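# Slide the door fully open with the mobile arm robot

## Task

Push or pull the sliding door until it is completely open, and make sure it remains open by itself once the robot lets go. Nothing else in the room may be moved from its starting place. The door must not be slammed open or shut, and the robot must not tip over or finish leaning; either of those is a failure.

## Robot and tools

ROBOT. TidyBot++: a base (0.54 m long, 0.50 m wide, 0.38 m high) on four powered casters, carrying one seven-joint arm with a two-finger gripper. There is only one arm, so joint targets go in one flat set of named keys. The shoulder sits 0.12 m ahead of the base centre and 0.68 m up. Segments: upper arm 0.42 m, forearm 0.31 m, hand 0.31 m to the hand point. Cameras: base_camera on the chassis front, and wrist_camera, which looks along the hand. The arm begins folded with the hand pointing down, poking up to 0.08 m past the base front, elbow up to 1.15 m high.

FRAMES. Base frame: origin on the floor below the base centre, x forward, y left, z up. hand_pose is reported in it: the point between the finger pads, its z axis running out along the fingers, its y axis along the closing line. Odometry frame = base frame at the start of the scene. Heading grows to the left, range -3.142 to 3.142.

execute_actions. Argument actions: a list holding zero or one action. An empty list only reports state and pictures. An action may have:
- base: exactly one key, a relative move measured from where the base last reported itself. translate_m = metres straight ahead (forward positive, -2 to 2); strafe_m = metres sideways (left positive, -2 to 2); rotate_rad = radians of turn in place (counter-clockwise from above positive, -6.3 to 6.3). A move that would need more than 8.667 s at its top speed is rejected.
- joints: absolute targets by name, radians. joint_1_rad (any angle; positive turns the arm clockwise seen from above, opposite to rotate_rad), joint_2_rad shoulder -2.249 to 2.249, joint_3_rad any angle, joint_4_rad elbow -2.579 to 2.579, joint_5_rad any angle, joint_6_rad wrist -2.099 to 2.099, joint_7_rad any angle, gripper_pos 0 (open, about 85 mm gap) to 1 (closed, squeezing about 100 N per finger). Unbounded joints go the short way, so big turns need steps under half a turn. Done tolerances: ±0.039 for joints 1 to 4, ±0.056 for 5 to 7, ±0.03 gripper.
- speeds: optional caps for this action only, keys translate_m and strafe_m (0.05 to 0.5 m/s, default 0.5) and rotate_rad (0.1 to 1.57 rad/s, default 1.57).
Argument cameras: list of base_camera, wrist_camera or all; omitted or null gives all, [] gives none. Unknown keys or out-of-range numbers reject the whole call with no motion. Joints or base left out of an action may keep pushing toward older targets. Any action ends after at most 15 s.

ARM GEOMETRY. With joint_1_rad 0, joint_3_rad 3.14, joint_5_rad 0 (near the start), the arm stays in the vertical plane of base x. Tilt from vertical, forward positive: upper arm = j2, forearm = j2 - j4, hand = j2 - j4 - j6. Forward reach from the shoulder is the sum of length·sin(tilt), height the sum of length·cos(tilt). A downward hand reaches at most about 0.94 m above the floor, and only near the base. Joint speeds up to 1.39 rad/s (1.22 for joints 5 to 7). Friction leaves the hand a centimetre or two off; to correct, send each joint its previous command plus (wanted minus read). Re-sending an identical target does nothing.

Other tools. wait(seconds 0 to 10) lets the scene run with no new command and returns the same report. zoom_image(camera, region [x0, y0, x1, y1] pixels from the top-left, at most 504 by 504) enlarges part of the latest full image of that camera. read_manual(section "licences") only returns licence text. finished_scene(scene = current scene number) closes the scene for good after the last command is held; the door must already stay open without the robot.

RESULT LINES. base_status and joint_status tell how each commanded motion of the last accepted action ended: done, off_target (resting short, maybe still pushing), contact_stop or time_out (target dropped, holding). A base reporting done only means the wheels turned the commanded amount; slipping or being blocked can leave it short. joint command not followed with a cause line means the self-collision check withheld arm targets (gripper still moves); those joints show not_followed and may be retried later. on_its_own covers what was not commanded. joint_positions, hand_pose, base_odometry (wheel counting, drifts a few cm and degrees), base_tilt in degrees (forward/right positive, about 1 degree bias), motor_effort in percent with the peak in brackets, Motor temperatures per arm joint (MOTOR HOT from 60 °C, OVER-TEMPERATURE FAULT at 75 °C, when the arm sags; then limit_stop_at_motor_heat appears and the target should be resent). ARM HIT means the arm struck the base or itself hard. A pictures line lists camera order of images.

CAUTIONS. Move the door with a steady, moderate push or pull rather than a fast shove, and slow the base with speeds near the end of travel so the door does not slam. Do not drive the base while the arm is caught on something around 0.8 m up or higher: the robot can tip. Sideways forces on a raised hand can lift wheels; retracting the arm or backing off straightens a lean. Torque sensors stop the arm for 10 s if joints 1 to 4 reach 104.5 N m or joints 5 to 7 reach 51.3 N m (warnings at 56.7 and 29.4); typically caused by driving the base into a held obstacle. A blocked base keeps shoving until it times out, so watch odometry and images rather than status. Avoid bumping other objects. The robot keeps its last command while you think, so a pushing arm keeps pushing.

Each tool is called as a command line: name --argument value for each argument, lists and objects as JSON in quotes; but a table of rows of numbers goes row by row, as --pt "numbers of a row", without its own name.

## Session

execute_actions --actions '[]'

Scene clock: 0.00 s.
Motor temperatures (°C, as the motors report them): [35 31 28 31 36 35 42]
base_odometry: x=+0.000 y=+0.000 heading=+0.000 (m, m, rad; odometry frame)
base_tilt: forward=+0.1 right=-0.1 (deg)
base_status: not commanded
joint_positions: joint_1_rad=-0.022 joint_2_rad=-0.373 joint_3_rad=+3.105 joint_4_rad=-2.507 joint_5_rad=-0.034 joint_6_rad=-0.825 joint_7_rad=+1.555 gripper_pos=+0.000
joint_status: not commanded
motor_effort: joint_1_rad=-1 joint_2_rad=-2 joint_3_rad=-1 joint_4_rad=+13 joint_5_rad=+0 joint_6_rad=+2 joint_7_rad=+1 (%)
hand_pose: x=+0.2868 y=+0.0175 z=+0.5995 quat_wxyz=(-0.010, +0.996, +0.010, +0.091) (m; base frame)
pictures: base_camera, wrist_camera
Images, in order (width x height): base_camera 644x364, wrist_camera 644x476.

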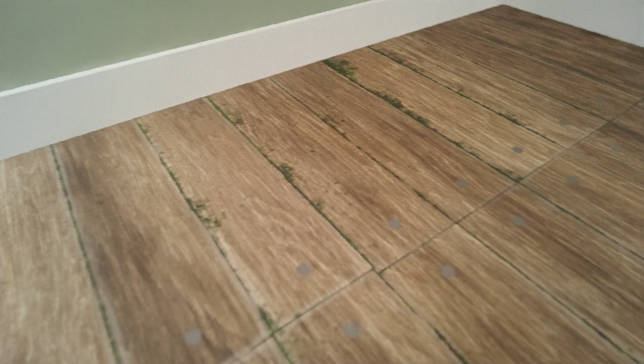

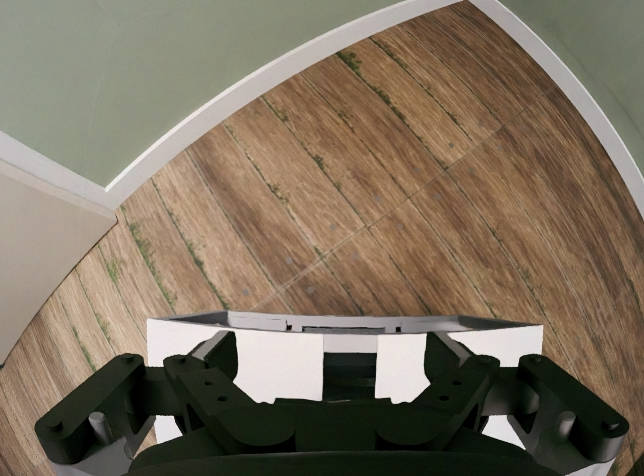

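execute_actions --actions '[{"joints":{"joint_6_rad":0.7}}]'

execute_actions --actions '[{"joints":{"joint_1_rad":-1.5}}]' --cameras '["wrist_camera"]'

Scene clock: 2.43 s.
Motor temperatures (°C, as the motors report them): [35 31 28 32 36 35 42]
base_odometry: x=+0.000 y=+0.000 heading=+0.000 (m, m, rad; odometry frame)
base_tilt: forward=+0.1 right=-0.1 (deg)
base_status: not commanded
joint_positions: joint_1_rad=-0.022 joint_2_rad=-0.373 joint_3_rad=+3.105 joint_4_rad=-2.506 joint_5_rad=-0.034 joint_6_rad=+0.679 joint_7_rad=+1.555 gripper_pos=+0.000
joint_status: all done
motor_effort: joint_1_rad=-1(0) joint_2_rad=-7(7) joint_3_rad=-1(1) joint_4_rad=+16(17) joint_5_rad=+0(0) joint_6_rad=+8(8) joint_7_rad=+1(1) (%)
hand_pose: x=+0.5397 y=+0.0218 z=+0.9420 quat_wxyz=(-0.025, +0.665, +0.001, +0.747) (m; base frame)
pictures: base_camera, wrist_camera
Images, in order (width x height): base_camera 644x364, wrist_camera 644x476.

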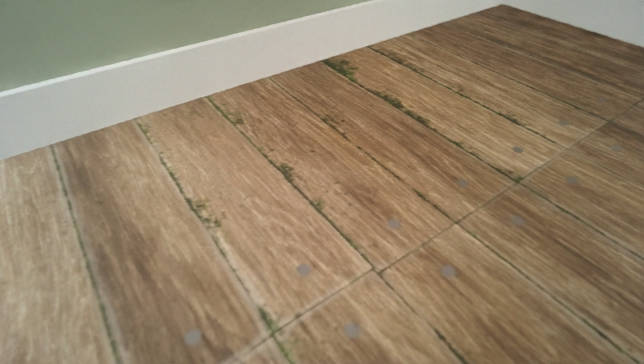

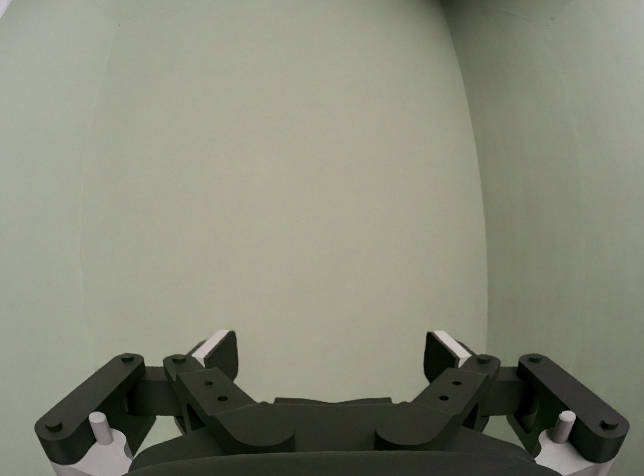

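Scene clock: 5.13 s.
Motor temperatures (°C, as the motors report them): [35 31 28 32 36 35 42]
base_odometry: x=+0.000 y=+0.000 heading=+0.000 (m, m, rad; odometry frame)
base_tilt: forward=+0.1 right=-0.1 (deg)
base_status: not commanded
joint_positions: joint_1_rad=-1.485 joint_2_rad=-0.373 joint_3_rad=+3.105 joint_4_rad=-2.506 joint_5_rad=-0.034 joint_6_rad=+0.679 joint_7_rad=+1.555 gripper_pos=+0.000
joint_status: all done
motor_effort: joint_1_rad=-1(1) joint_2_rad=-6(7) joint_3_rad=+0(0) joint_4_rad=+17(17) joint_5_rad=+1(1) joint_6_rad=+8(8) joint_7_rad=+1(0) (%)
hand_pose: x=+0.1426 y=+0.4206 z=+0.9420 quat_wxyz=(-0.518, +0.494, +0.445, +0.539) (m; base frame)
pictures: wrist_camera
Images, in order (width x height): wrist_camera 644x476.

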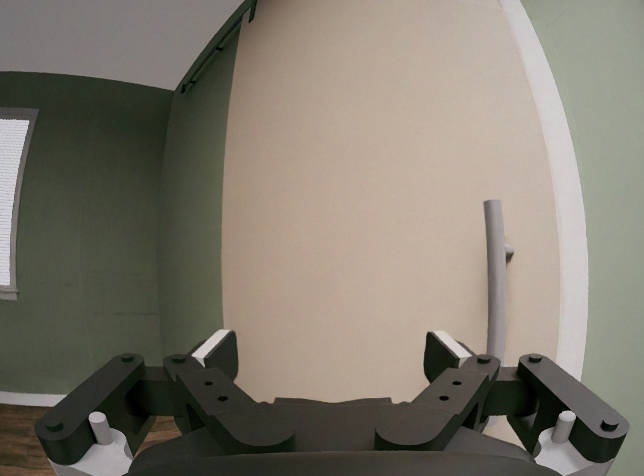

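execute_actions --actions '[{"joints":{"joint_1_rad":-2.3}}]'

Scene clock: 9.47 s.
Motor temperatures (°C, as the motors report them): [35 31 28 32 36 35 42]
base_odometry: x=+0.000 y=+0.000 heading=+0.000 (m, m, rad; odometry frame)
base_tilt: forward=+0.1 right=-0.1 (deg)
base_status: not commanded
joint_positions: joint_1_rad=-2.285 joint_2_rad=-0.373 joint_3_rad=+3.105 joint_4_rad=-2.506 joint_5_rad=-0.034 joint_6_rad=+0.679 joint_7_rad=+1.555 gripper_pos=+0.000
joint_status: all done
motor_effort: joint_1_rad=-1(0) joint_2_rad=-6(6) joint_3_rad=-1(1) joint_4_rad=+17(17) joint_5_rad=+0(1) joint_6_rad=+9(8) joint_7_rad=+0(1) (%)
hand_pose: x=-0.1663 y=+0.3100 z=+0.9420 quat_wxyz=(-0.687, +0.281, +0.602, +0.295) (m; base frame)
pictures: base_camera, wrist_camera
Images, in order (width x height): base_camera 644x364, wrist_camera 644x476.

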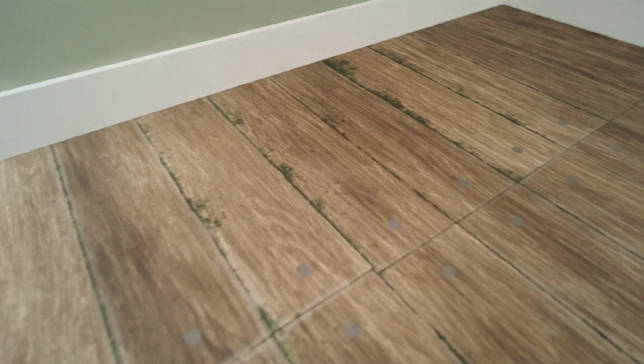

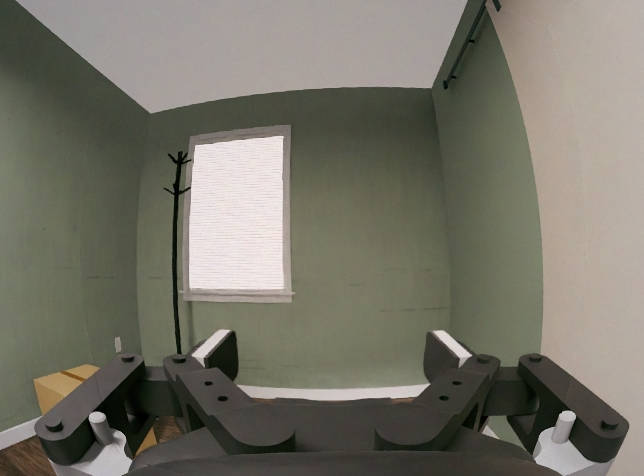

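execute_actions --actions '[{"base":{"rotate_rad":0.61},"joints":{"joint_1_rad":-1.0}}]'

execute_actions --actions '[{"joints":{"joint_1_rad":0.0}}]'

Scene clock: 14.10 s.
Motor temperatures (°C, as the motors report them): [35 31 28 32 36 35 42]
base_odometry: x=+0.000 y=+0.000 heading=+0.609 (m, m, rad; odometry frame)
base_tilt: forward=+0.0 right=-0.1 (deg)
base_status: done
joint_positions: joint_1_rad=-1.015 joint_2_rad=-0.373 joint_3_rad=+3.105 joint_4_rad=-2.506 joint_5_rad=-0.034 joint_6_rad=+0.679 joint_7_rad=+1.555 gripper_pos=+0.000
joint_status: all done
motor_effort: joint_1_rad=+0(0) joint_2_rad=-7(7) joint_3_rad=-1(0) joint_4_rad=+17(17) joint_5_rad=+0(0) joint_6_rad=+8(8) joint_7_rad=+1(1) (%)
hand_pose: x=+0.3308 y=+0.3642 z=+0.9420 quat_wxyz=(-0.378, +0.584, +0.318, +0.645) (m; base frame)
pictures: base_camera, wrist_camera
Images, in order (width x height): base_camera 644x364, wrist_camera 644x476.

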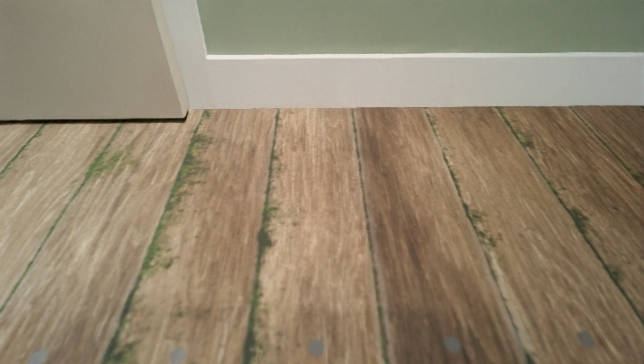

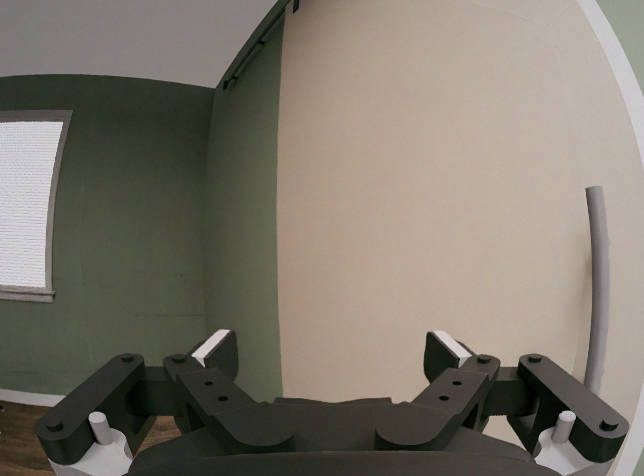

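Scene clock: 16.40 s.
Motor temperatures (°C, as the motors report them): [35 31 28 32 36 35 42]
base_odometry: x=+0.000 y=+0.000 heading=+0.609 (m, m, rad; odometry frame)
base_tilt: forward=+0.1 right=-0.2 (deg)
base_status: not commanded
joint_positions: joint_1_rad=-0.015 joint_2_rad=-0.373 joint_3_rad=+3.105 joint_4_rad=-2.506 joint_5_rad=-0.034 joint_6_rad=+0.679 joint_7_rad=+1.555 gripper_pos=+0.000
joint_status: all done
motor_effort: joint_1_rad=-1(1) joint_2_rad=-6(7) joint_3_rad=-1(0) joint_4_rad=+16(17) joint_5_rad=+1(1) joint_6_rad=+8(8) joint_7_rad=+1(1) (%)
hand_pose: x=+0.5399 y=+0.0185 z=+0.9420 quat_wxyz=(-0.022, +0.665, -0.001, +0.747) (m; base frame)
pictures: base_camera, wrist_camera
Images, in order (width x height): base_camera 644x364, wrist_camera 644x476.

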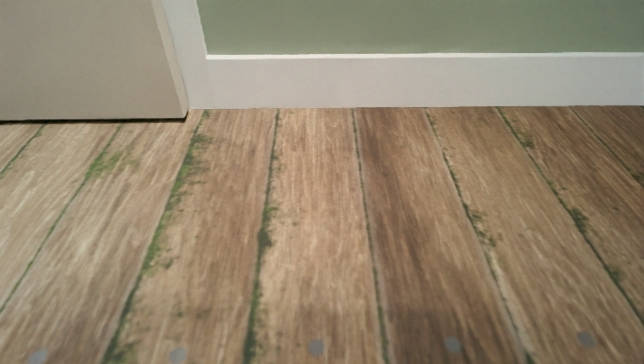

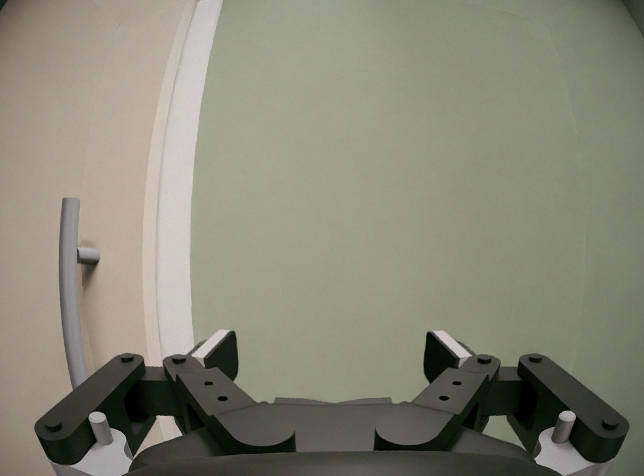

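execute_actions --actions '[{"base":{"strafe_m":0.33},"joints":{"joint_2_rad":0.0,"joint_4_rad":-2.4,"joint_6_rad":0.45,"joint_1_rad":0.015,"joint_3_rad":3.17,"joint_5_rad":0.03}}]'

Scene clock: 20.30 s.
Motor temperatures (°C, as the motors report them): [35 31 28 32 36 35 42]
base_odometry: x=-0.189 y=+0.271 heading=+0.610 (m, m, rad; odometry frame)
base_tilt: forward=+0.1 right=-0.2 (deg)
base_status: done
joint_positions: joint_1_rad=-0.001 joint_2_rad=-0.007 joint_3_rad=+3.141 joint_4_rad=-2.413 joint_5_rad=-0.001 joint_6_rad=+0.489 joint_7_rad=+1.555 gripper_pos=+0.000
joint_status: all done
motor_effort: joint_1_rad=-1(0) joint_2_rad=-18(20) joint_3_rad=-1(2) joint_4_rad=+14(16) joint_5_rad=+1(1) joint_6_rad=+8(9) joint_7_rad=+1(0) (%)
hand_pose: x=+0.6199 y=+0.0017 z=+0.7638 quat_wxyz=(-0.005, +0.818, -0.006, +0.575) (m; base frame)
pictures: base_camera, wrist_camera
Images, in order (width x height): base_camera 644x364, wrist_camera 644x476.

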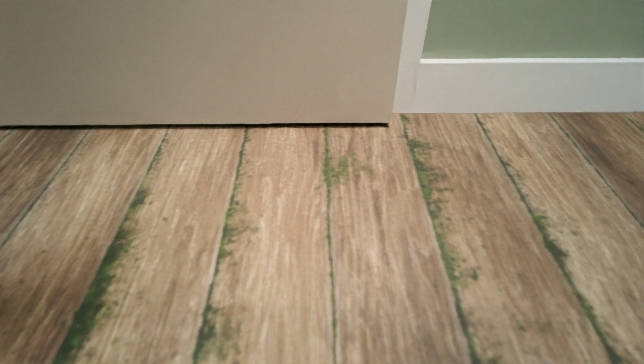

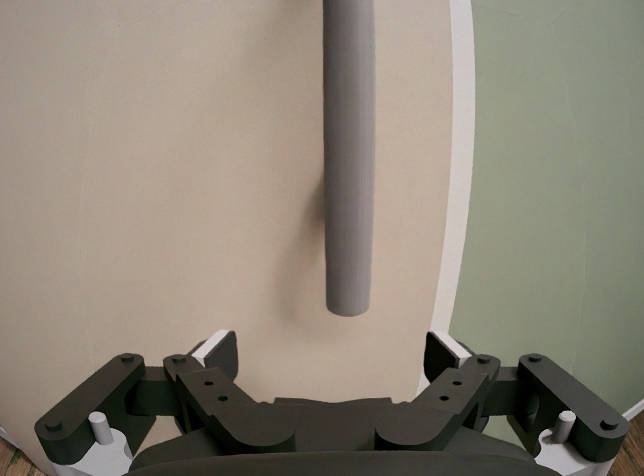

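execute_actions --actions '[{"joints":{"joint_2_rad":-0.22,"joint_4_rad":-2.43}}]'

Scene clock: 23.87 s.
Motor temperatures (°C, as the motors report them): [35 31 28 32 36 35 42]
base_odometry: x=-0.189 y=+0.271 heading=+0.610 (m, m, rad; odometry frame)
base_tilt: forward=+0.1 right=-0.1 (deg)
base_status: not commanded
joint_positions: joint_1_rad=-0.001 joint_2_rad=-0.214 joint_3_rad=+3.141 joint_4_rad=-2.418 joint_5_rad=-0.001 joint_6_rad=+0.489 joint_7_rad=+1.555 gripper_pos=+0.000
joint_status: all done
motor_effort: joint_1_rad=+0(1) joint_2_rad=-12(19) joint_3_rad=-1(1) joint_4_rad=+16(17) joint_5_rad=+0(0) joint_6_rad=+8(8) joint_7_rad=+1(1) (%)
hand_pose: x=+0.5912 y=+0.0017 z=+0.8626 quat_wxyz=(-0.006, +0.756, -0.006, +0.655) (m; base frame)
pictures: base_camera, wrist_camera
Images, in order (width x height): base_camera 644x364, wrist_camera 644x476.

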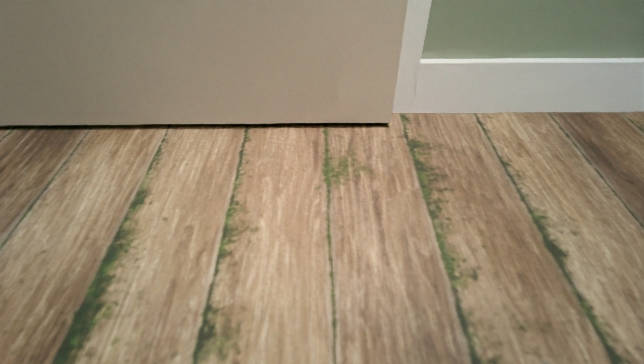

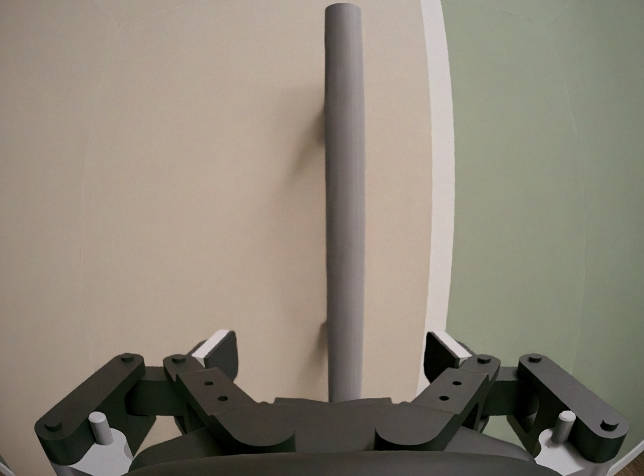

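execute_actions --actions '[{"base":{"translate_m":0.06},"speeds":{"translate_m":0.1}}]'

Scene clock: 25.50 s.
Motor temperatures (°C, as the motors report them): [35 31 28 32 36 35 42]
base_odometry: x=-0.140 y=+0.305 heading=+0.610 (m, m, rad; odometry frame)
base_tilt: forward=+0.1 right=-0.1 (deg)
base_status: done
joint_positions: joint_1_rad=+0.000 joint_2_rad=-0.216 joint_3_rad=+3.142 joint_4_rad=-2.420 joint_5_rad=-0.001 joint_6_rad=+0.489 joint_7_rad=+1.555 gripper_pos=+0.000
joint_status: not commanded
motor_effort: joint_1_rad=-1(2) joint_2_rad=-12(16) joint_3_rad=-1(0) joint_4_rad=+16(17) joint_5_rad=+0(1) joint_6_rad=+8(9) joint_7_rad=+0(1) (%)
hand_pose: x=+0.5903 y=+0.0014 z=+0.8619 quat_wxyz=(-0.005, +0.756, -0.006, +0.654) (m; base frame)
pictures: base_camera, wrist_camera
Images, in order (width x height): base_camera 644x364, wrist_camera 644x476.

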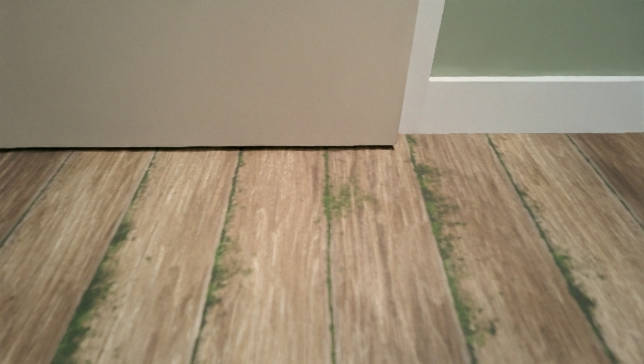

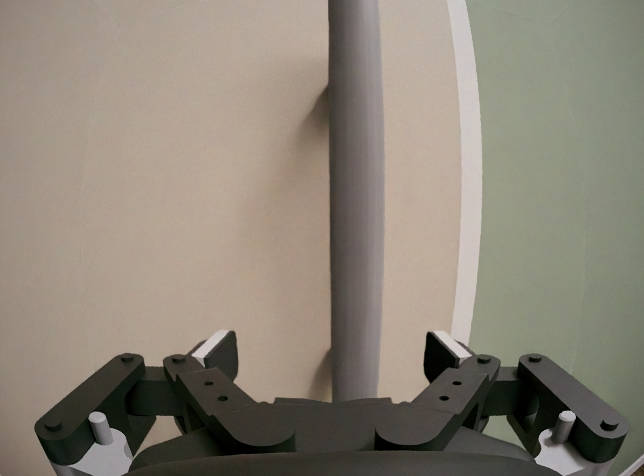

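execute_actions --actions '[{"joints":{"gripper_pos":0.55}}]'

execute_actions --actions '[{"base":{"strafe_m":0.1},"speeds":{"strafe_m":0.05}}]'

Scene clock: 27.17 s.
Motor temperatures (°C, as the motors report them): [35 31 28 32 36 35 42]
base_odometry: x=-0.140 y=+0.305 heading=+0.610 (m, m, rad; odometry frame)
base_tilt: forward=+0.1 right=-0.1 (deg)
base_status: not commanded
joint_positions: joint_1_rad=+0.000 joint_2_rad=-0.216 joint_3_rad=+3.142 joint_4_rad=-2.420 joint_5_rad=-0.001 joint_6_rad=+0.489 joint_7_rad=+1.555 gripper_pos=+0.550
joint_status: all done
motor_effort: joint_1_rad=+0(2) joint_2_rad=-12(12) joint_3_rad=-1(2) joint_4_rad=+16(16) joint_5_rad=+0(0) joint_6_rad=+8(8) joint_7_rad=+2(0) (%)
hand_pose: x=+0.5903 y=+0.0009 z=+0.8619 quat_wxyz=(-0.005, +0.756, -0.007, +0.654) (m; base frame)
pictures: base_camera, wrist_camera
Images, in order (width x height): base_camera 644x364, wrist_camera 644x476.

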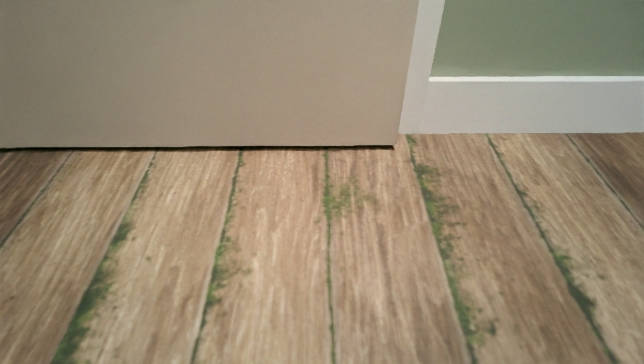

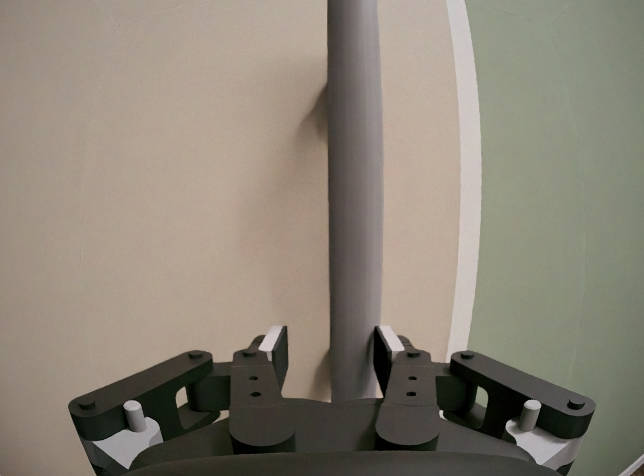

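Scene clock: 29.63 s.
Motor temperatures (°C, as the motors report them): [35 31 28 32 36 35 42]
base_odometry: x=-0.197 y=+0.387 heading=+0.610 (m, m, rad; odometry frame)
base_tilt: forward=+0.1 right=-0.1 (deg)
base_status: done
joint_positions: joint_1_rad=+0.017 joint_2_rad=-0.217 joint_3_rad=+3.164 joint_4_rad=-2.427 joint_5_rad=+0.000 joint_6_rad=+0.489 joint_7_rad=+1.555 gripper_pos=+0.550
joint_status: not commanded
motor_effort: joint_1_rad=-2(4) joint_2_rad=-12(13) joint_3_rad=-1(6) joint_4_rad=+16(18) joint_5_rad=+1(3) joint_6_rad=+8(9) joint_7_rad=+1(1) (%)
hand_pose: x=+0.5884 y=-0.0175 z=+0.8588 quat_wxyz=(+0.005, +0.758, -0.022, +0.652) (m; base frame)
pictures: base_camera, wrist_camera
Images, in order (width x height): base_camera 644x364, wrist_camera 644x476.

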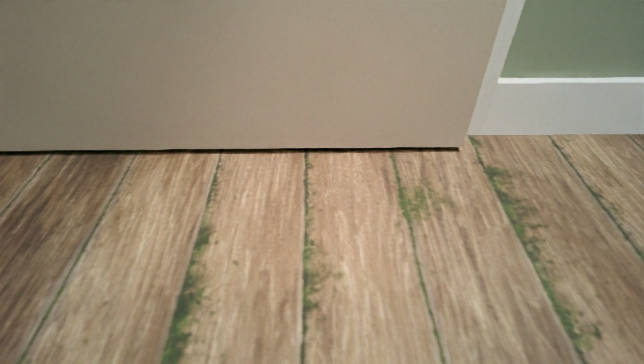

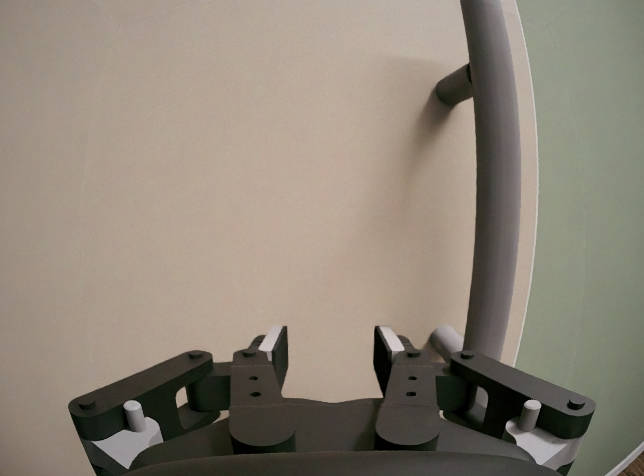

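execute_actions --actions '[{"base":{"translate_m":-0.05},"joints":{"gripper_pos":0.0},"speeds":{"translate_m":0.1}}]' --cameras '["wrist_camera"]'

execute_actions --actions '[{"base":{"strafe_m":-0.095},"speeds":{"strafe_m":0.15}}]'

Scene clock: 31.30 s.
Motor temperatures (°C, as the motors report them): [35 31 28 32 36 35 42]
base_odometry: x=-0.239 y=+0.359 heading=+0.610 (m, m, rad; odometry frame)
base_tilt: forward=+0.1 right=-0.2 (deg)
base_status: done
joint_positions: joint_1_rad=+0.017 joint_2_rad=-0.218 joint_3_rad=+3.164 joint_4_rad=-2.427 joint_5_rad=+0.000 joint_6_rad=+0.488 joint_7_rad=+1.555 gripper_pos=+0.000
joint_status: all done
motor_effort: joint_1_rad=-1(1) joint_2_rad=-12(15) joint_3_rad=-1(1) joint_4_rad=+16(17) joint_5_rad=+0(1) joint_6_rad=+8(9) joint_7_rad=+0(0) (%)
hand_pose: x=+0.5884 y=-0.0175 z=+0.8589 quat_wxyz=(+0.005, +0.758, -0.022, +0.652) (m; base frame)
pictures: wrist_camera
Images, in order (width x height): wrist_camera 644x476.

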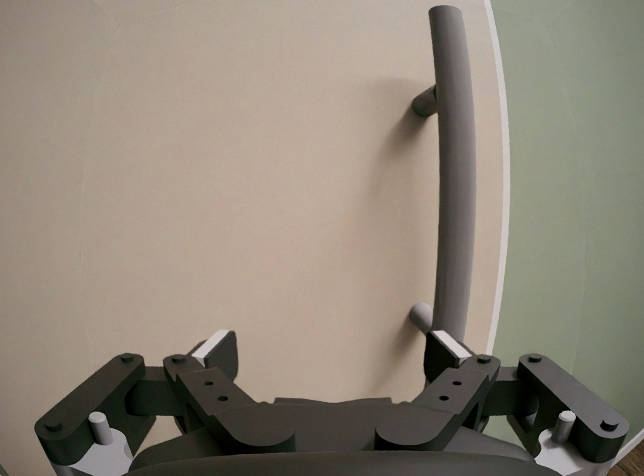

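Scene clock: 32.60 s.
Motor temperatures (°C, as the motors report them): [35 31 28 32 36 35 42]
base_odometry: x=-0.184 y=+0.281 heading=+0.609 (m, m, rad; odometry frame)
base_tilt: forward=+0.1 right=-0.1 (deg)
base_status: done
joint_positions: joint_1_rad=+0.017 joint_2_rad=-0.218 joint_3_rad=+3.164 joint_4_rad=-2.427 joint_5_rad=+0.000 joint_6_rad=+0.488 joint_7_rad=+1.555 gripper_pos=+0.000
joint_status: not commanded
motor_effort: joint_1_rad=-1(1) joint_2_rad=-12(12) joint_3_rad=-1(0) joint_4_rad=+16(16) joint_5_rad=+0(1) joint_6_rad=+9(8) joint_7_rad=+1(1) (%)
hand_pose: x=+0.5883 y=-0.0174 z=+0.8588 quat_wxyz=(+0.005, +0.758, -0.022, +0.652) (m; base frame)
pictures: base_camera, wrist_camera
Images, in order (width x height): base_camera 644x364, wrist_camera 644x476.

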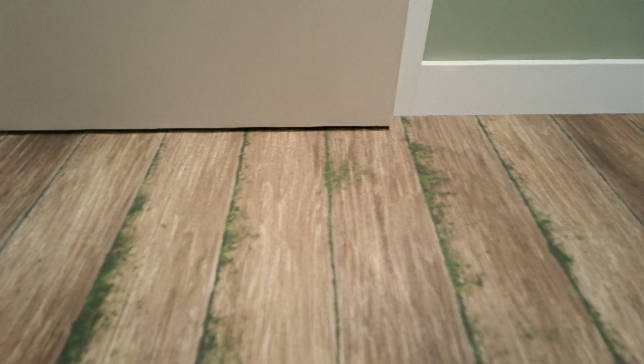

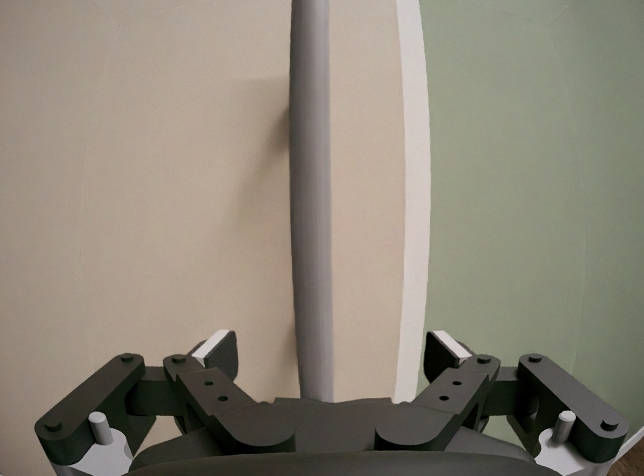

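execute_actions --actions '[{"base":{"translate_m":0.085},"joints":{"joint_1_rad":0.015,"joint_3_rad":3.17},"speeds":{"translate_m":0.1}}]'

Scene clock: 34.73 s.
Motor temperatures (°C, as the motors report them): [35 31 28 32 36 35 42]
base_odometry: x=-0.114 y=+0.329 heading=+0.609 (m, m, rad; odometry frame)
base_tilt: forward=+0.0 right=-0.1 (deg)
base_status: done
joint_positions: joint_1_rad=+0.017 joint_2_rad=-0.218 joint_3_rad=+3.164 joint_4_rad=-2.427 joint_5_rad=+0.000 joint_6_rad=+0.488 joint_7_rad=+1.555 gripper_pos=+0.000
joint_status: all done
motor_effort: joint_1_rad=+0(1) joint_2_rad=-12(14) joint_3_rad=-1(0) joint_4_rad=+16(17) joint_5_rad=+0(0) joint_6_rad=+8(9) joint_7_rad=+1(1) (%)
hand_pose: x=+0.5881 y=-0.0174 z=+0.8590 quat_wxyz=(+0.005, +0.758, -0.022, +0.652) (m; base frame)
pictures: base_camera, wrist_camera
Images, in order (width x height): base_camera 644x364, wrist_camera 644x476.

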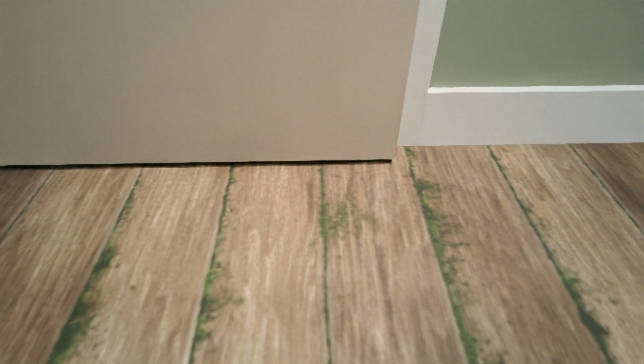

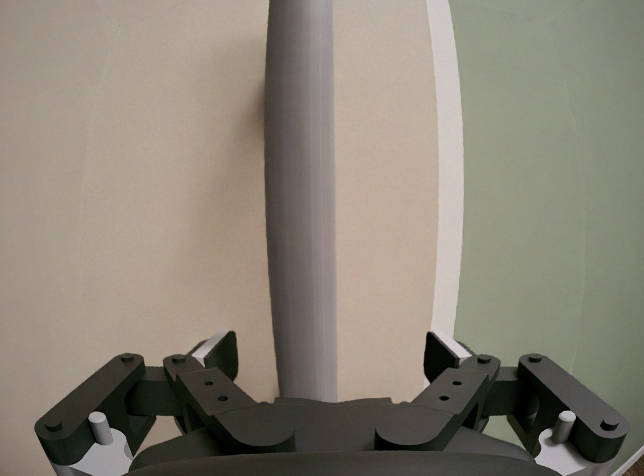

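execute_actions --actions '[{"base":{"rotate_rad":0.02}}]' --cameras '[]'

execute_actions --actions '[{"joints":{"gripper_pos":1.0}}]'

Scene clock: 35.90 s.
Motor temperatures (°C, as the motors report them): [35 31 28 32 36 35 42]
base_odometry: x=-0.114 y=+0.329 heading=+0.628 (m, m, rad; odometry frame)
base_tilt: forward=+0.0 right=-0.1 (deg)
base_status: done
joint_positions: joint_1_rad=+0.017 joint_2_rad=-0.218 joint_3_rad=+3.164 joint_4_rad=-2.427 joint_5_rad=+0.000 joint_6_rad=+0.488 joint_7_rad=+1.555 gripper_pos=+0.000
joint_status: not commanded
motor_effort: joint_1_rad=-1(3) joint_2_rad=-12(13) joint_3_rad=-1(1) joint_4_rad=+16(16) joint_5_rad=+0(1) joint_6_rad=+8(9) joint_7_rad=+1(1) (%)
hand_pose: x=+0.5882 y=-0.0173 z=+0.8590 quat_wxyz=(+0.005, +0.758, -0.022, +0.652) (m; base frame)
pictures: none
No camera images: the call's "cameras" was empty. Leave "cameras" out to get every camera's image.

Scene clock: 37.00 s.
Motor temperatures (°C, as the motors report them): [35 31 28 32 36 35 42]
base_odometry: x=-0.114 y=+0.329 heading=+0.628 (m, m, rad; odometry frame)
base_tilt: forward=+0.1 right=-0.1 (deg)
base_status: not commanded
joint_positions: joint_1_rad=+0.018 joint_2_rad=-0.220 joint_3_rad=+3.165 joint_4_rad=-2.428 joint_5_rad=+0.003 joint_6_rad=+0.488 joint_7_rad=+1.555 gripper_pos=+0.748
joint_status: gripper_pos off_target (ended at +0.748, target +1.000)
motor_effort: joint_1_rad=-2(5) joint_2_rad=-12(12) joint_3_rad=-2(6) joint_4_rad=+16(18) joint_5_rad=+0(2) joint_6_rad=+8(9) joint_7_rad=-1(1) (%)
hand_pose: x=+0.5877 y=-0.0180 z=+0.8591 quat_wxyz=(+0.006, +0.758, -0.022, +0.652) (m; base frame)
pictures: base_camera, wrist_camera
Images, in order (width x height): base_camera 644x364, wrist_camera 644x476.

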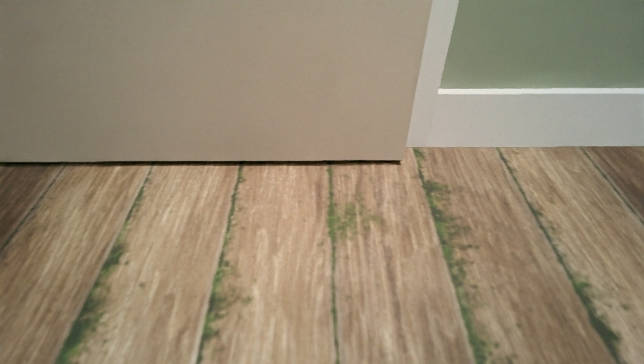

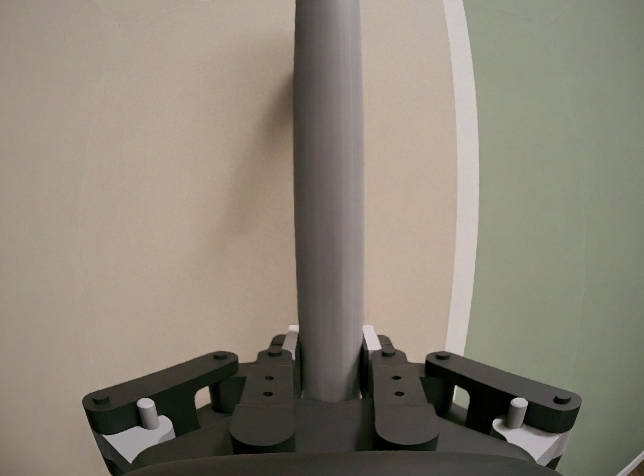

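Gripped (≈22 mm bar). Now a slow strafe.

execute_actions --actions '[{"base":{"strafe_m":0.15},"speeds":{"strafe_m":0.06}}]'

Scene clock: 40.30 s.
Motor temperatures (°C, as the motors report them): [35 31 28 32 36 35 42]
base_odometry: x=-0.202 y=+0.451 heading=+0.628 (m, m, rad; odometry frame)
base_tilt: forward=+0.1 right=-0.2 (deg)
base_status: done
joint_positions: joint_1_rad=+0.028 joint_2_rad=-0.238 joint_3_rad=+3.183 joint_4_rad=-2.443 joint_5_rad=+0.008 joint_6_rad=+0.487 joint_7_rad=+1.555 gripper_pos=+0.748
joint_status: not commanded
motor_effort: joint_1_rad=-3(8) joint_2_rad=-4(14) joint_3_rad=-3(9) joint_4_rad=+21(21) joint_5_rad=+0(2) joint_6_rad=+9(9) joint_7_rad=-1(2) (%)
hand_pose: x=+0.5804 y=-0.0306 z=+0.8588 quat_wxyz=(+0.014, +0.757, -0.031, +0.653) (m; base frame)
pictures: base_camera, wrist_camera
Images, in order (width x height): base_camera 644x364, wrist_camera 644x476.

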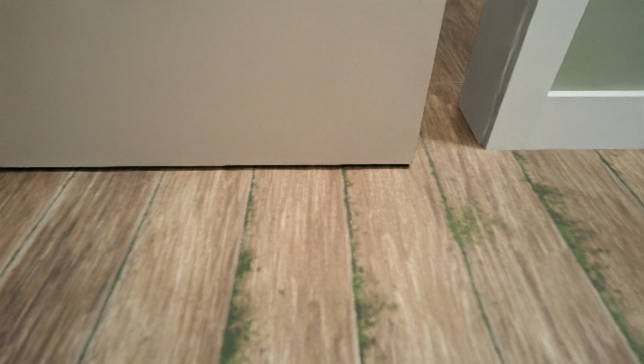

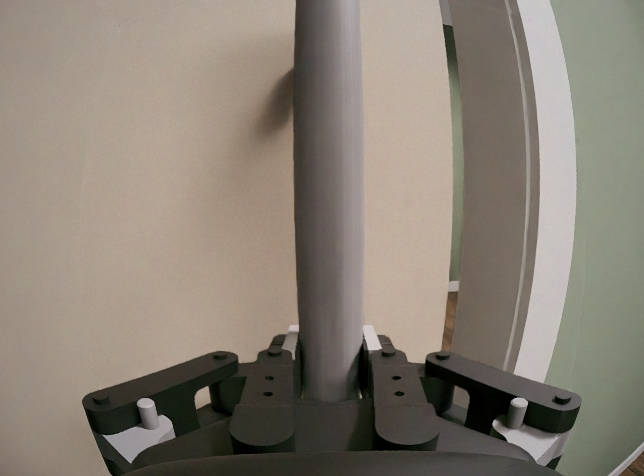

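execute_actions --actions '[{"base":{"strafe_m":0.25},"speeds":{"strafe_m":0.08}}]'

Scene clock: 44.30 s.
Motor temperatures (°C, as the motors report them): [35 31 28 32 36 35 42]
base_odometry: x=-0.349 y=+0.653 heading=+0.628 (m, m, rad; odometry frame)
base_tilt: forward=+0.0 right=-0.1 (deg)
base_status: done
joint_positions: joint_1_rad=+0.049 joint_2_rad=-0.270 joint_3_rad=+3.206 joint_4_rad=-2.466 joint_5_rad=+0.008 joint_6_rad=+0.481 joint_7_rad=+1.555 gripper_pos=+0.748
joint_status: not commanded
motor_effort: joint_1_rad=-7(12) joint_2_rad=+3(13) joint_3_rad=-7(14) joint_4_rad=+25(25) joint_5_rad=+2(4) joint_6_rad=+10(10) joint_7_rad=-2(2) (%)
hand_pose: x=+0.5679 y=-0.0506 z=+0.8587 quat_wxyz=(+0.025, +0.755, -0.050, +0.654) (m; base frame)
pictures: base_camera, wrist_camera
Images, in order (width x height): base_camera 644x364, wrist_camera 644x476.

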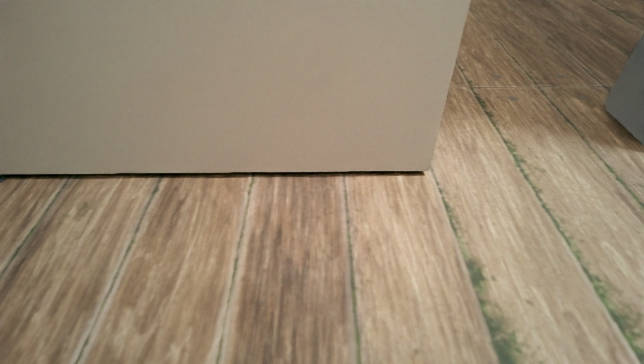

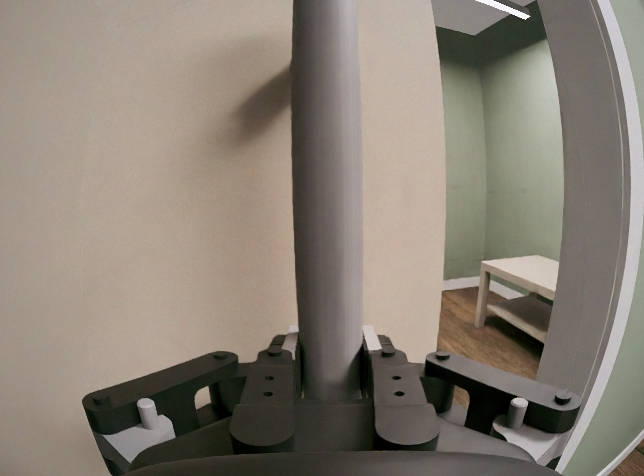

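execute_actions --actions '[{"base":{"rotate_rad":0.02}}]' --cameras '[]'

execute_actions --actions '[{"base":{"translate_m":-0.025},"speeds":{"translate_m":0.05}}]' --cameras '["base_camera"]'

execute_actions --actions '[{"base":{"strafe_m":0.2},"speeds":{"strafe_m":0.08}}]'

Scene clock: 45.40 s.
Motor temperatures (°C, as the motors report them): [35 31 28 32 36 35 42]
base_odometry: x=-0.349 y=+0.653 heading=+0.647 (m, m, rad; odometry frame)
base_tilt: forward=+0.0 right=-0.2 (deg)
base_status: done
joint_positions: joint_1_rad=+0.061 joint_2_rad=-0.270 joint_3_rad=+3.215 joint_4_rad=-2.465 joint_5_rad=+0.008 joint_6_rad=+0.480 joint_7_rad=+1.555 gripper_pos=+0.748
joint_status: not commanded
motor_effort: joint_1_rad=-10(14) joint_2_rad=+0(4) joint_3_rad=-12(16) joint_4_rad=+23(25) joint_5_rad=+3(5) joint_6_rad=+10(11) joint_7_rad=-2(2) (%)
hand_pose: x=+0.5668 y=-0.0602 z=+0.8588 quat_wxyz=(+0.031, +0.754, -0.058, +0.653) (m; base frame)
pictures: none
No camera images: the call's "cameras" was empty. Leave "cameras" out to get every camera's image.

Scene clock: 46.40 s.
Motor temperatures (°C, as the motors report them): [35 31 28 32 36 35 42]
base_odometry: x=-0.369 y=+0.638 heading=+0.646 (m, m, rad; odometry frame)
base_tilt: forward=+0.0 right=-0.1 (deg)
base_status: done
joint_positions: joint_1_rad=+0.048 joint_2_rad=-0.213 joint_3_rad=+3.214 joint_4_rad=-2.418 joint_5_rad=+0.008 joint_6_rad=+0.480 joint_7_rad=+1.555 gripper_pos=+0.748
joint_status: not commanded
motor_effort: joint_1_rad=-5(9) joint_2_rad=-14(20) joint_3_rad=-6(11) joint_4_rad=+15(22) joint_5_rad=+1(3) joint_6_rad=+8(10) joint_7_rad=-2(3) (%)
hand_pose: x=+0.5885 y=-0.0562 z=+0.8590 quat_wxyz=(+0.028, +0.758, -0.052, +0.650) (m; base frame)
pictures: base_camera
Images, in order (width x height): base_camera 644x364.

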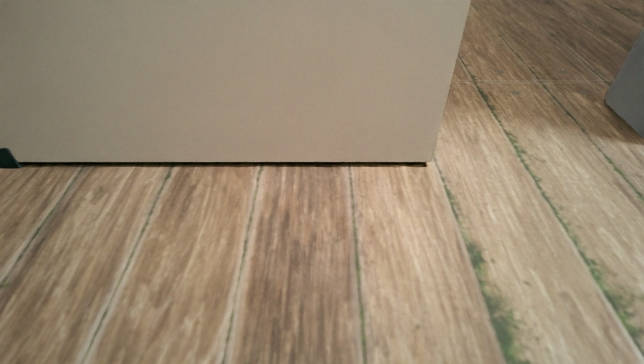

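Scene clock: 49.47 s.
Motor temperatures (°C, as the motors report them): [35 31 28 32 36 35 42]
base_odometry: x=-0.490 y=+0.798 heading=+0.647 (m, m, rad; odometry frame)
base_tilt: forward=+0.0 right=-0.2 (deg)
base_status: done
joint_positions: joint_1_rad=+0.038 joint_2_rad=-0.234 joint_3_rad=+3.203 joint_4_rad=-2.436 joint_5_rad=+0.008 joint_6_rad=+0.480 joint_7_rad=+1.555 gripper_pos=+0.748
joint_status: not commanded
motor_effort: joint_1_rad=-5(13) joint_2_rad=-5(16) joint_3_rad=-5(15) joint_4_rad=+20(19) joint_5_rad=+2(5) joint_6_rad=+9(9) joint_7_rad=-2(2) (%)
hand_pose: x=+0.5816 y=-0.0454 z=+0.8588 quat_wxyz=(+0.022, +0.757, -0.044, +0.651) (m; base frame)
pictures: base_camera, wrist_camera
Images, in order (width x height): base_camera 644x364, wrist_camera 644x476.

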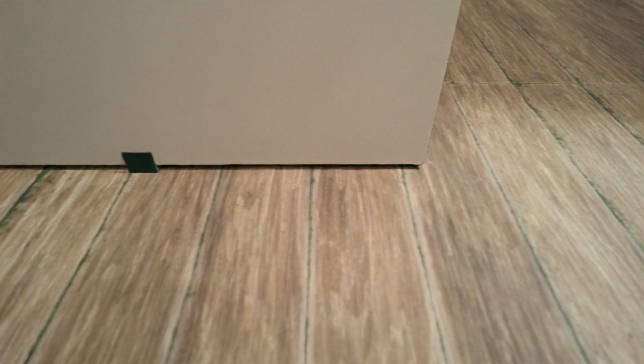

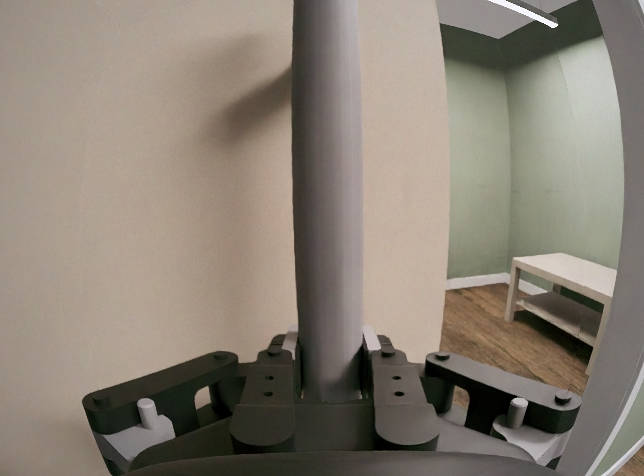

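execute_actions --actions '[{"base":{"strafe_m":0.2},"speeds":{"strafe_m":0.07}}]'

Scene clock: 54.53 s.
Motor temperatures (°C, as the motors report them): [35 31 28 32 36 35 42]
base_odometry: x=-0.610 y=+0.957 heading=+0.646 (m, m, rad; odometry frame)
base_tilt: forward=-0.1 right=-0.1 (deg)
base_status: done
joint_positions: joint_1_rad=+0.047 joint_2_rad=-0.255 joint_3_rad=+3.210 joint_4_rad=-2.453 joint_5_rad=+0.008 joint_6_rad=+0.480 joint_7_rad=+1.555 gripper_pos=+0.748
joint_status: not commanded
motor_effort: joint_1_rad=-6(12) joint_2_rad=+0(14) joint_3_rad=-6(14) joint_4_rad=+22(23) joint_5_rad=+2(5) joint_6_rad=+9(9) joint_7_rad=-1(3) (%)
hand_pose: x=+0.5732 y=-0.0519 z=+0.8587 quat_wxyz=(+0.026, +0.756, -0.051, +0.652) (m; base frame)
pictures: base_camera, wrist_camera
Images, in order (width x height): base_camera 644x364, wrist_camera 644x476.

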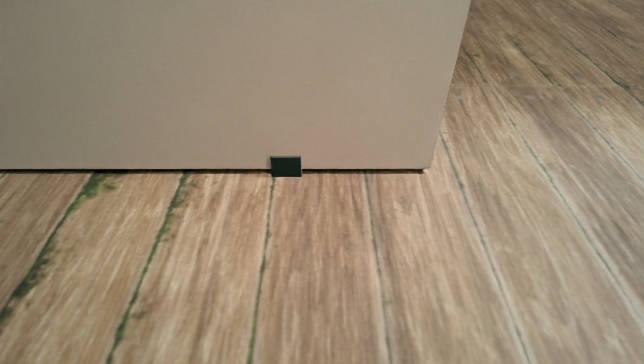

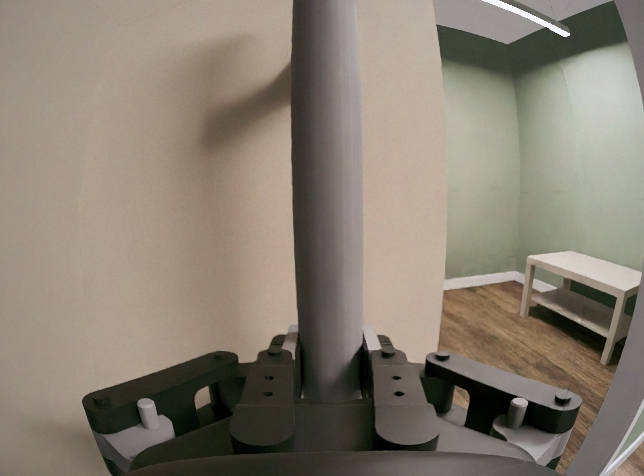

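execute_actions --actions '[{"base":{"translate_m":-0.02},"speeds":{"translate_m":0.05}}]' --cameras '[]'

execute_actions --actions '[{"base":{"strafe_m":0.12},"speeds":{"strafe_m":0.05}}]'

Scene clock: 55.67 s.
Motor temperatures (°C, as the motors report them): [35 31 28 32 36 35 42]
base_odometry: x=-0.626 y=+0.945 heading=+0.646 (m, m, rad; odometry frame)
base_tilt: forward=+0.0 right=-0.2 (deg)
base_status: done
joint_positions: joint_1_rad=+0.041 joint_2_rad=-0.211 joint_3_rad=+3.208 joint_4_rad=-2.416 joint_5_rad=+0.008 joint_6_rad=+0.480 joint_7_rad=+1.555 gripper_pos=+0.748
joint_status: not commanded
motor_effort: joint_1_rad=-5(6) joint_2_rad=-15(19) joint_3_rad=-5(6) joint_4_rad=+14(21) joint_5_rad=+1(2) joint_6_rad=+7(10) joint_7_rad=-1(2) (%)
hand_pose: x=+0.5898 y=-0.0499 z=+0.8590 quat_wxyz=(+0.025, +0.758, -0.047, +0.650) (m; base frame)
pictures: none
No camera images: the call's "cameras" was empty. Leave "cameras" out to get every camera's image.

Scene clock: 58.57 s.
Motor temperatures (°C, as the motors report them): [35 31 28 32 36 35 42]
base_odometry: x=-0.699 y=+1.041 heading=+0.646 (m, m, rad; odometry frame)
base_tilt: forward=+0.1 right=-0.1 (deg)
base_status: done
joint_positions: joint_1_rad=+0.039 joint_2_rad=-0.221 joint_3_rad=+3.205 joint_4_rad=-2.425 joint_5_rad=+0.008 joint_6_rad=+0.480 joint_7_rad=+1.555 gripper_pos=+0.748
joint_status: not commanded
motor_effort: joint_1_rad=-4(12) joint_2_rad=-8(17) joint_3_rad=-4(13) joint_4_rad=+18(18) joint_5_rad=+1(5) joint_6_rad=+8(9) joint_7_rad=-1(1) (%)
hand_pose: x=+0.5864 y=-0.0473 z=+0.8588 quat_wxyz=(+0.023, +0.758, -0.045, +0.650) (m; base frame)
pictures: base_camera, wrist_camera
Images, in order (width x height): base_camera 644x364, wrist_camera 644x476.

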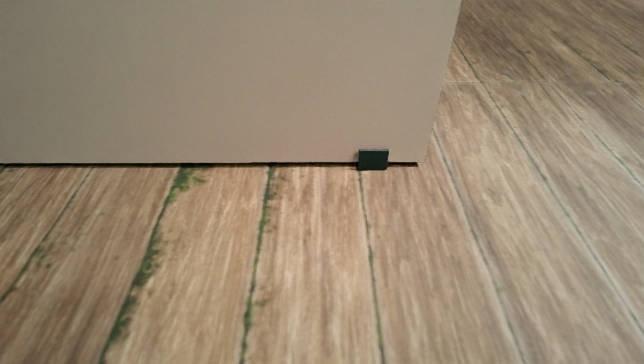

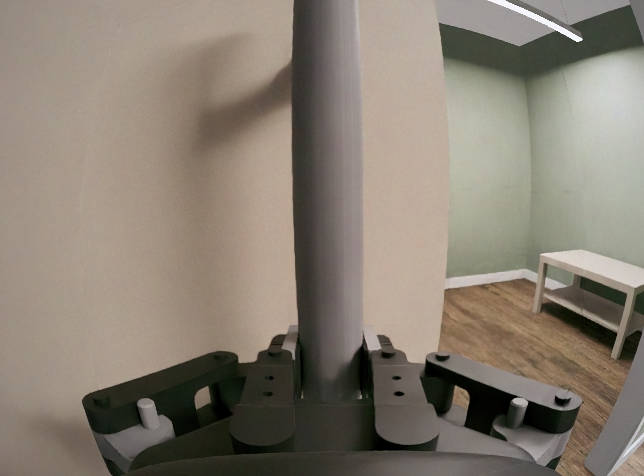

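execute_actions --actions '[{"base":{"strafe_m":0.05},"speeds":{"strafe_m":0.05}}]'

Scene clock: 60.33 s.
Motor temperatures (°C, as the motors report them): [35 31 28 32 36 35 42]
base_odometry: x=-0.729 y=+1.081 heading=+0.646 (m, m, rad; odometry frame)
base_tilt: forward=+0.1 right=-0.2 (deg)
base_status: done
joint_positions: joint_1_rad=+0.043 joint_2_rad=-0.226 joint_3_rad=+3.206 joint_4_rad=-2.429 joint_5_rad=+0.008 joint_6_rad=+0.480 joint_7_rad=+1.555 gripper_pos=+0.748
joint_status: not commanded
motor_effort: joint_1_rad=-4(12) joint_2_rad=-8(14) joint_3_rad=-5(14) joint_4_rad=+18(18) joint_5_rad=+1(5) joint_6_rad=+8(9) joint_7_rad=-1(2) (%)
hand_pose: x=+0.5842 y=-0.0494 z=+0.8588 quat_wxyz=(+0.025, +0.758, -0.047, +0.651) (m; base frame)
pictures: base_camera, wrist_camera
Images, in order (width x height): base_camera 644x364, wrist_camera 644x476.

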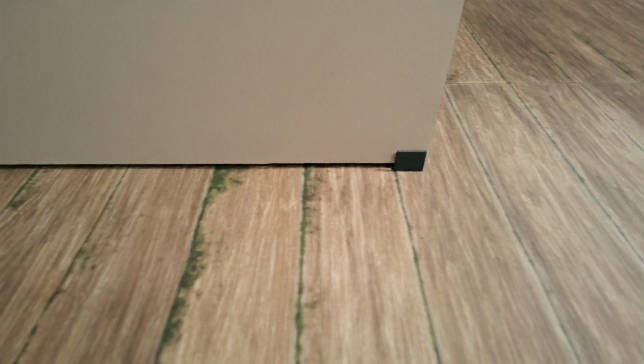

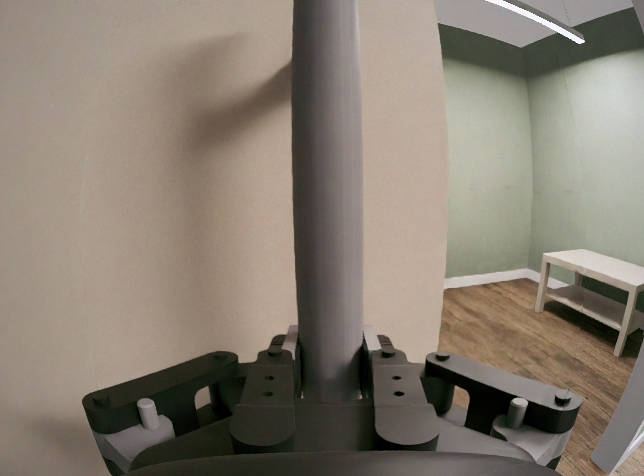

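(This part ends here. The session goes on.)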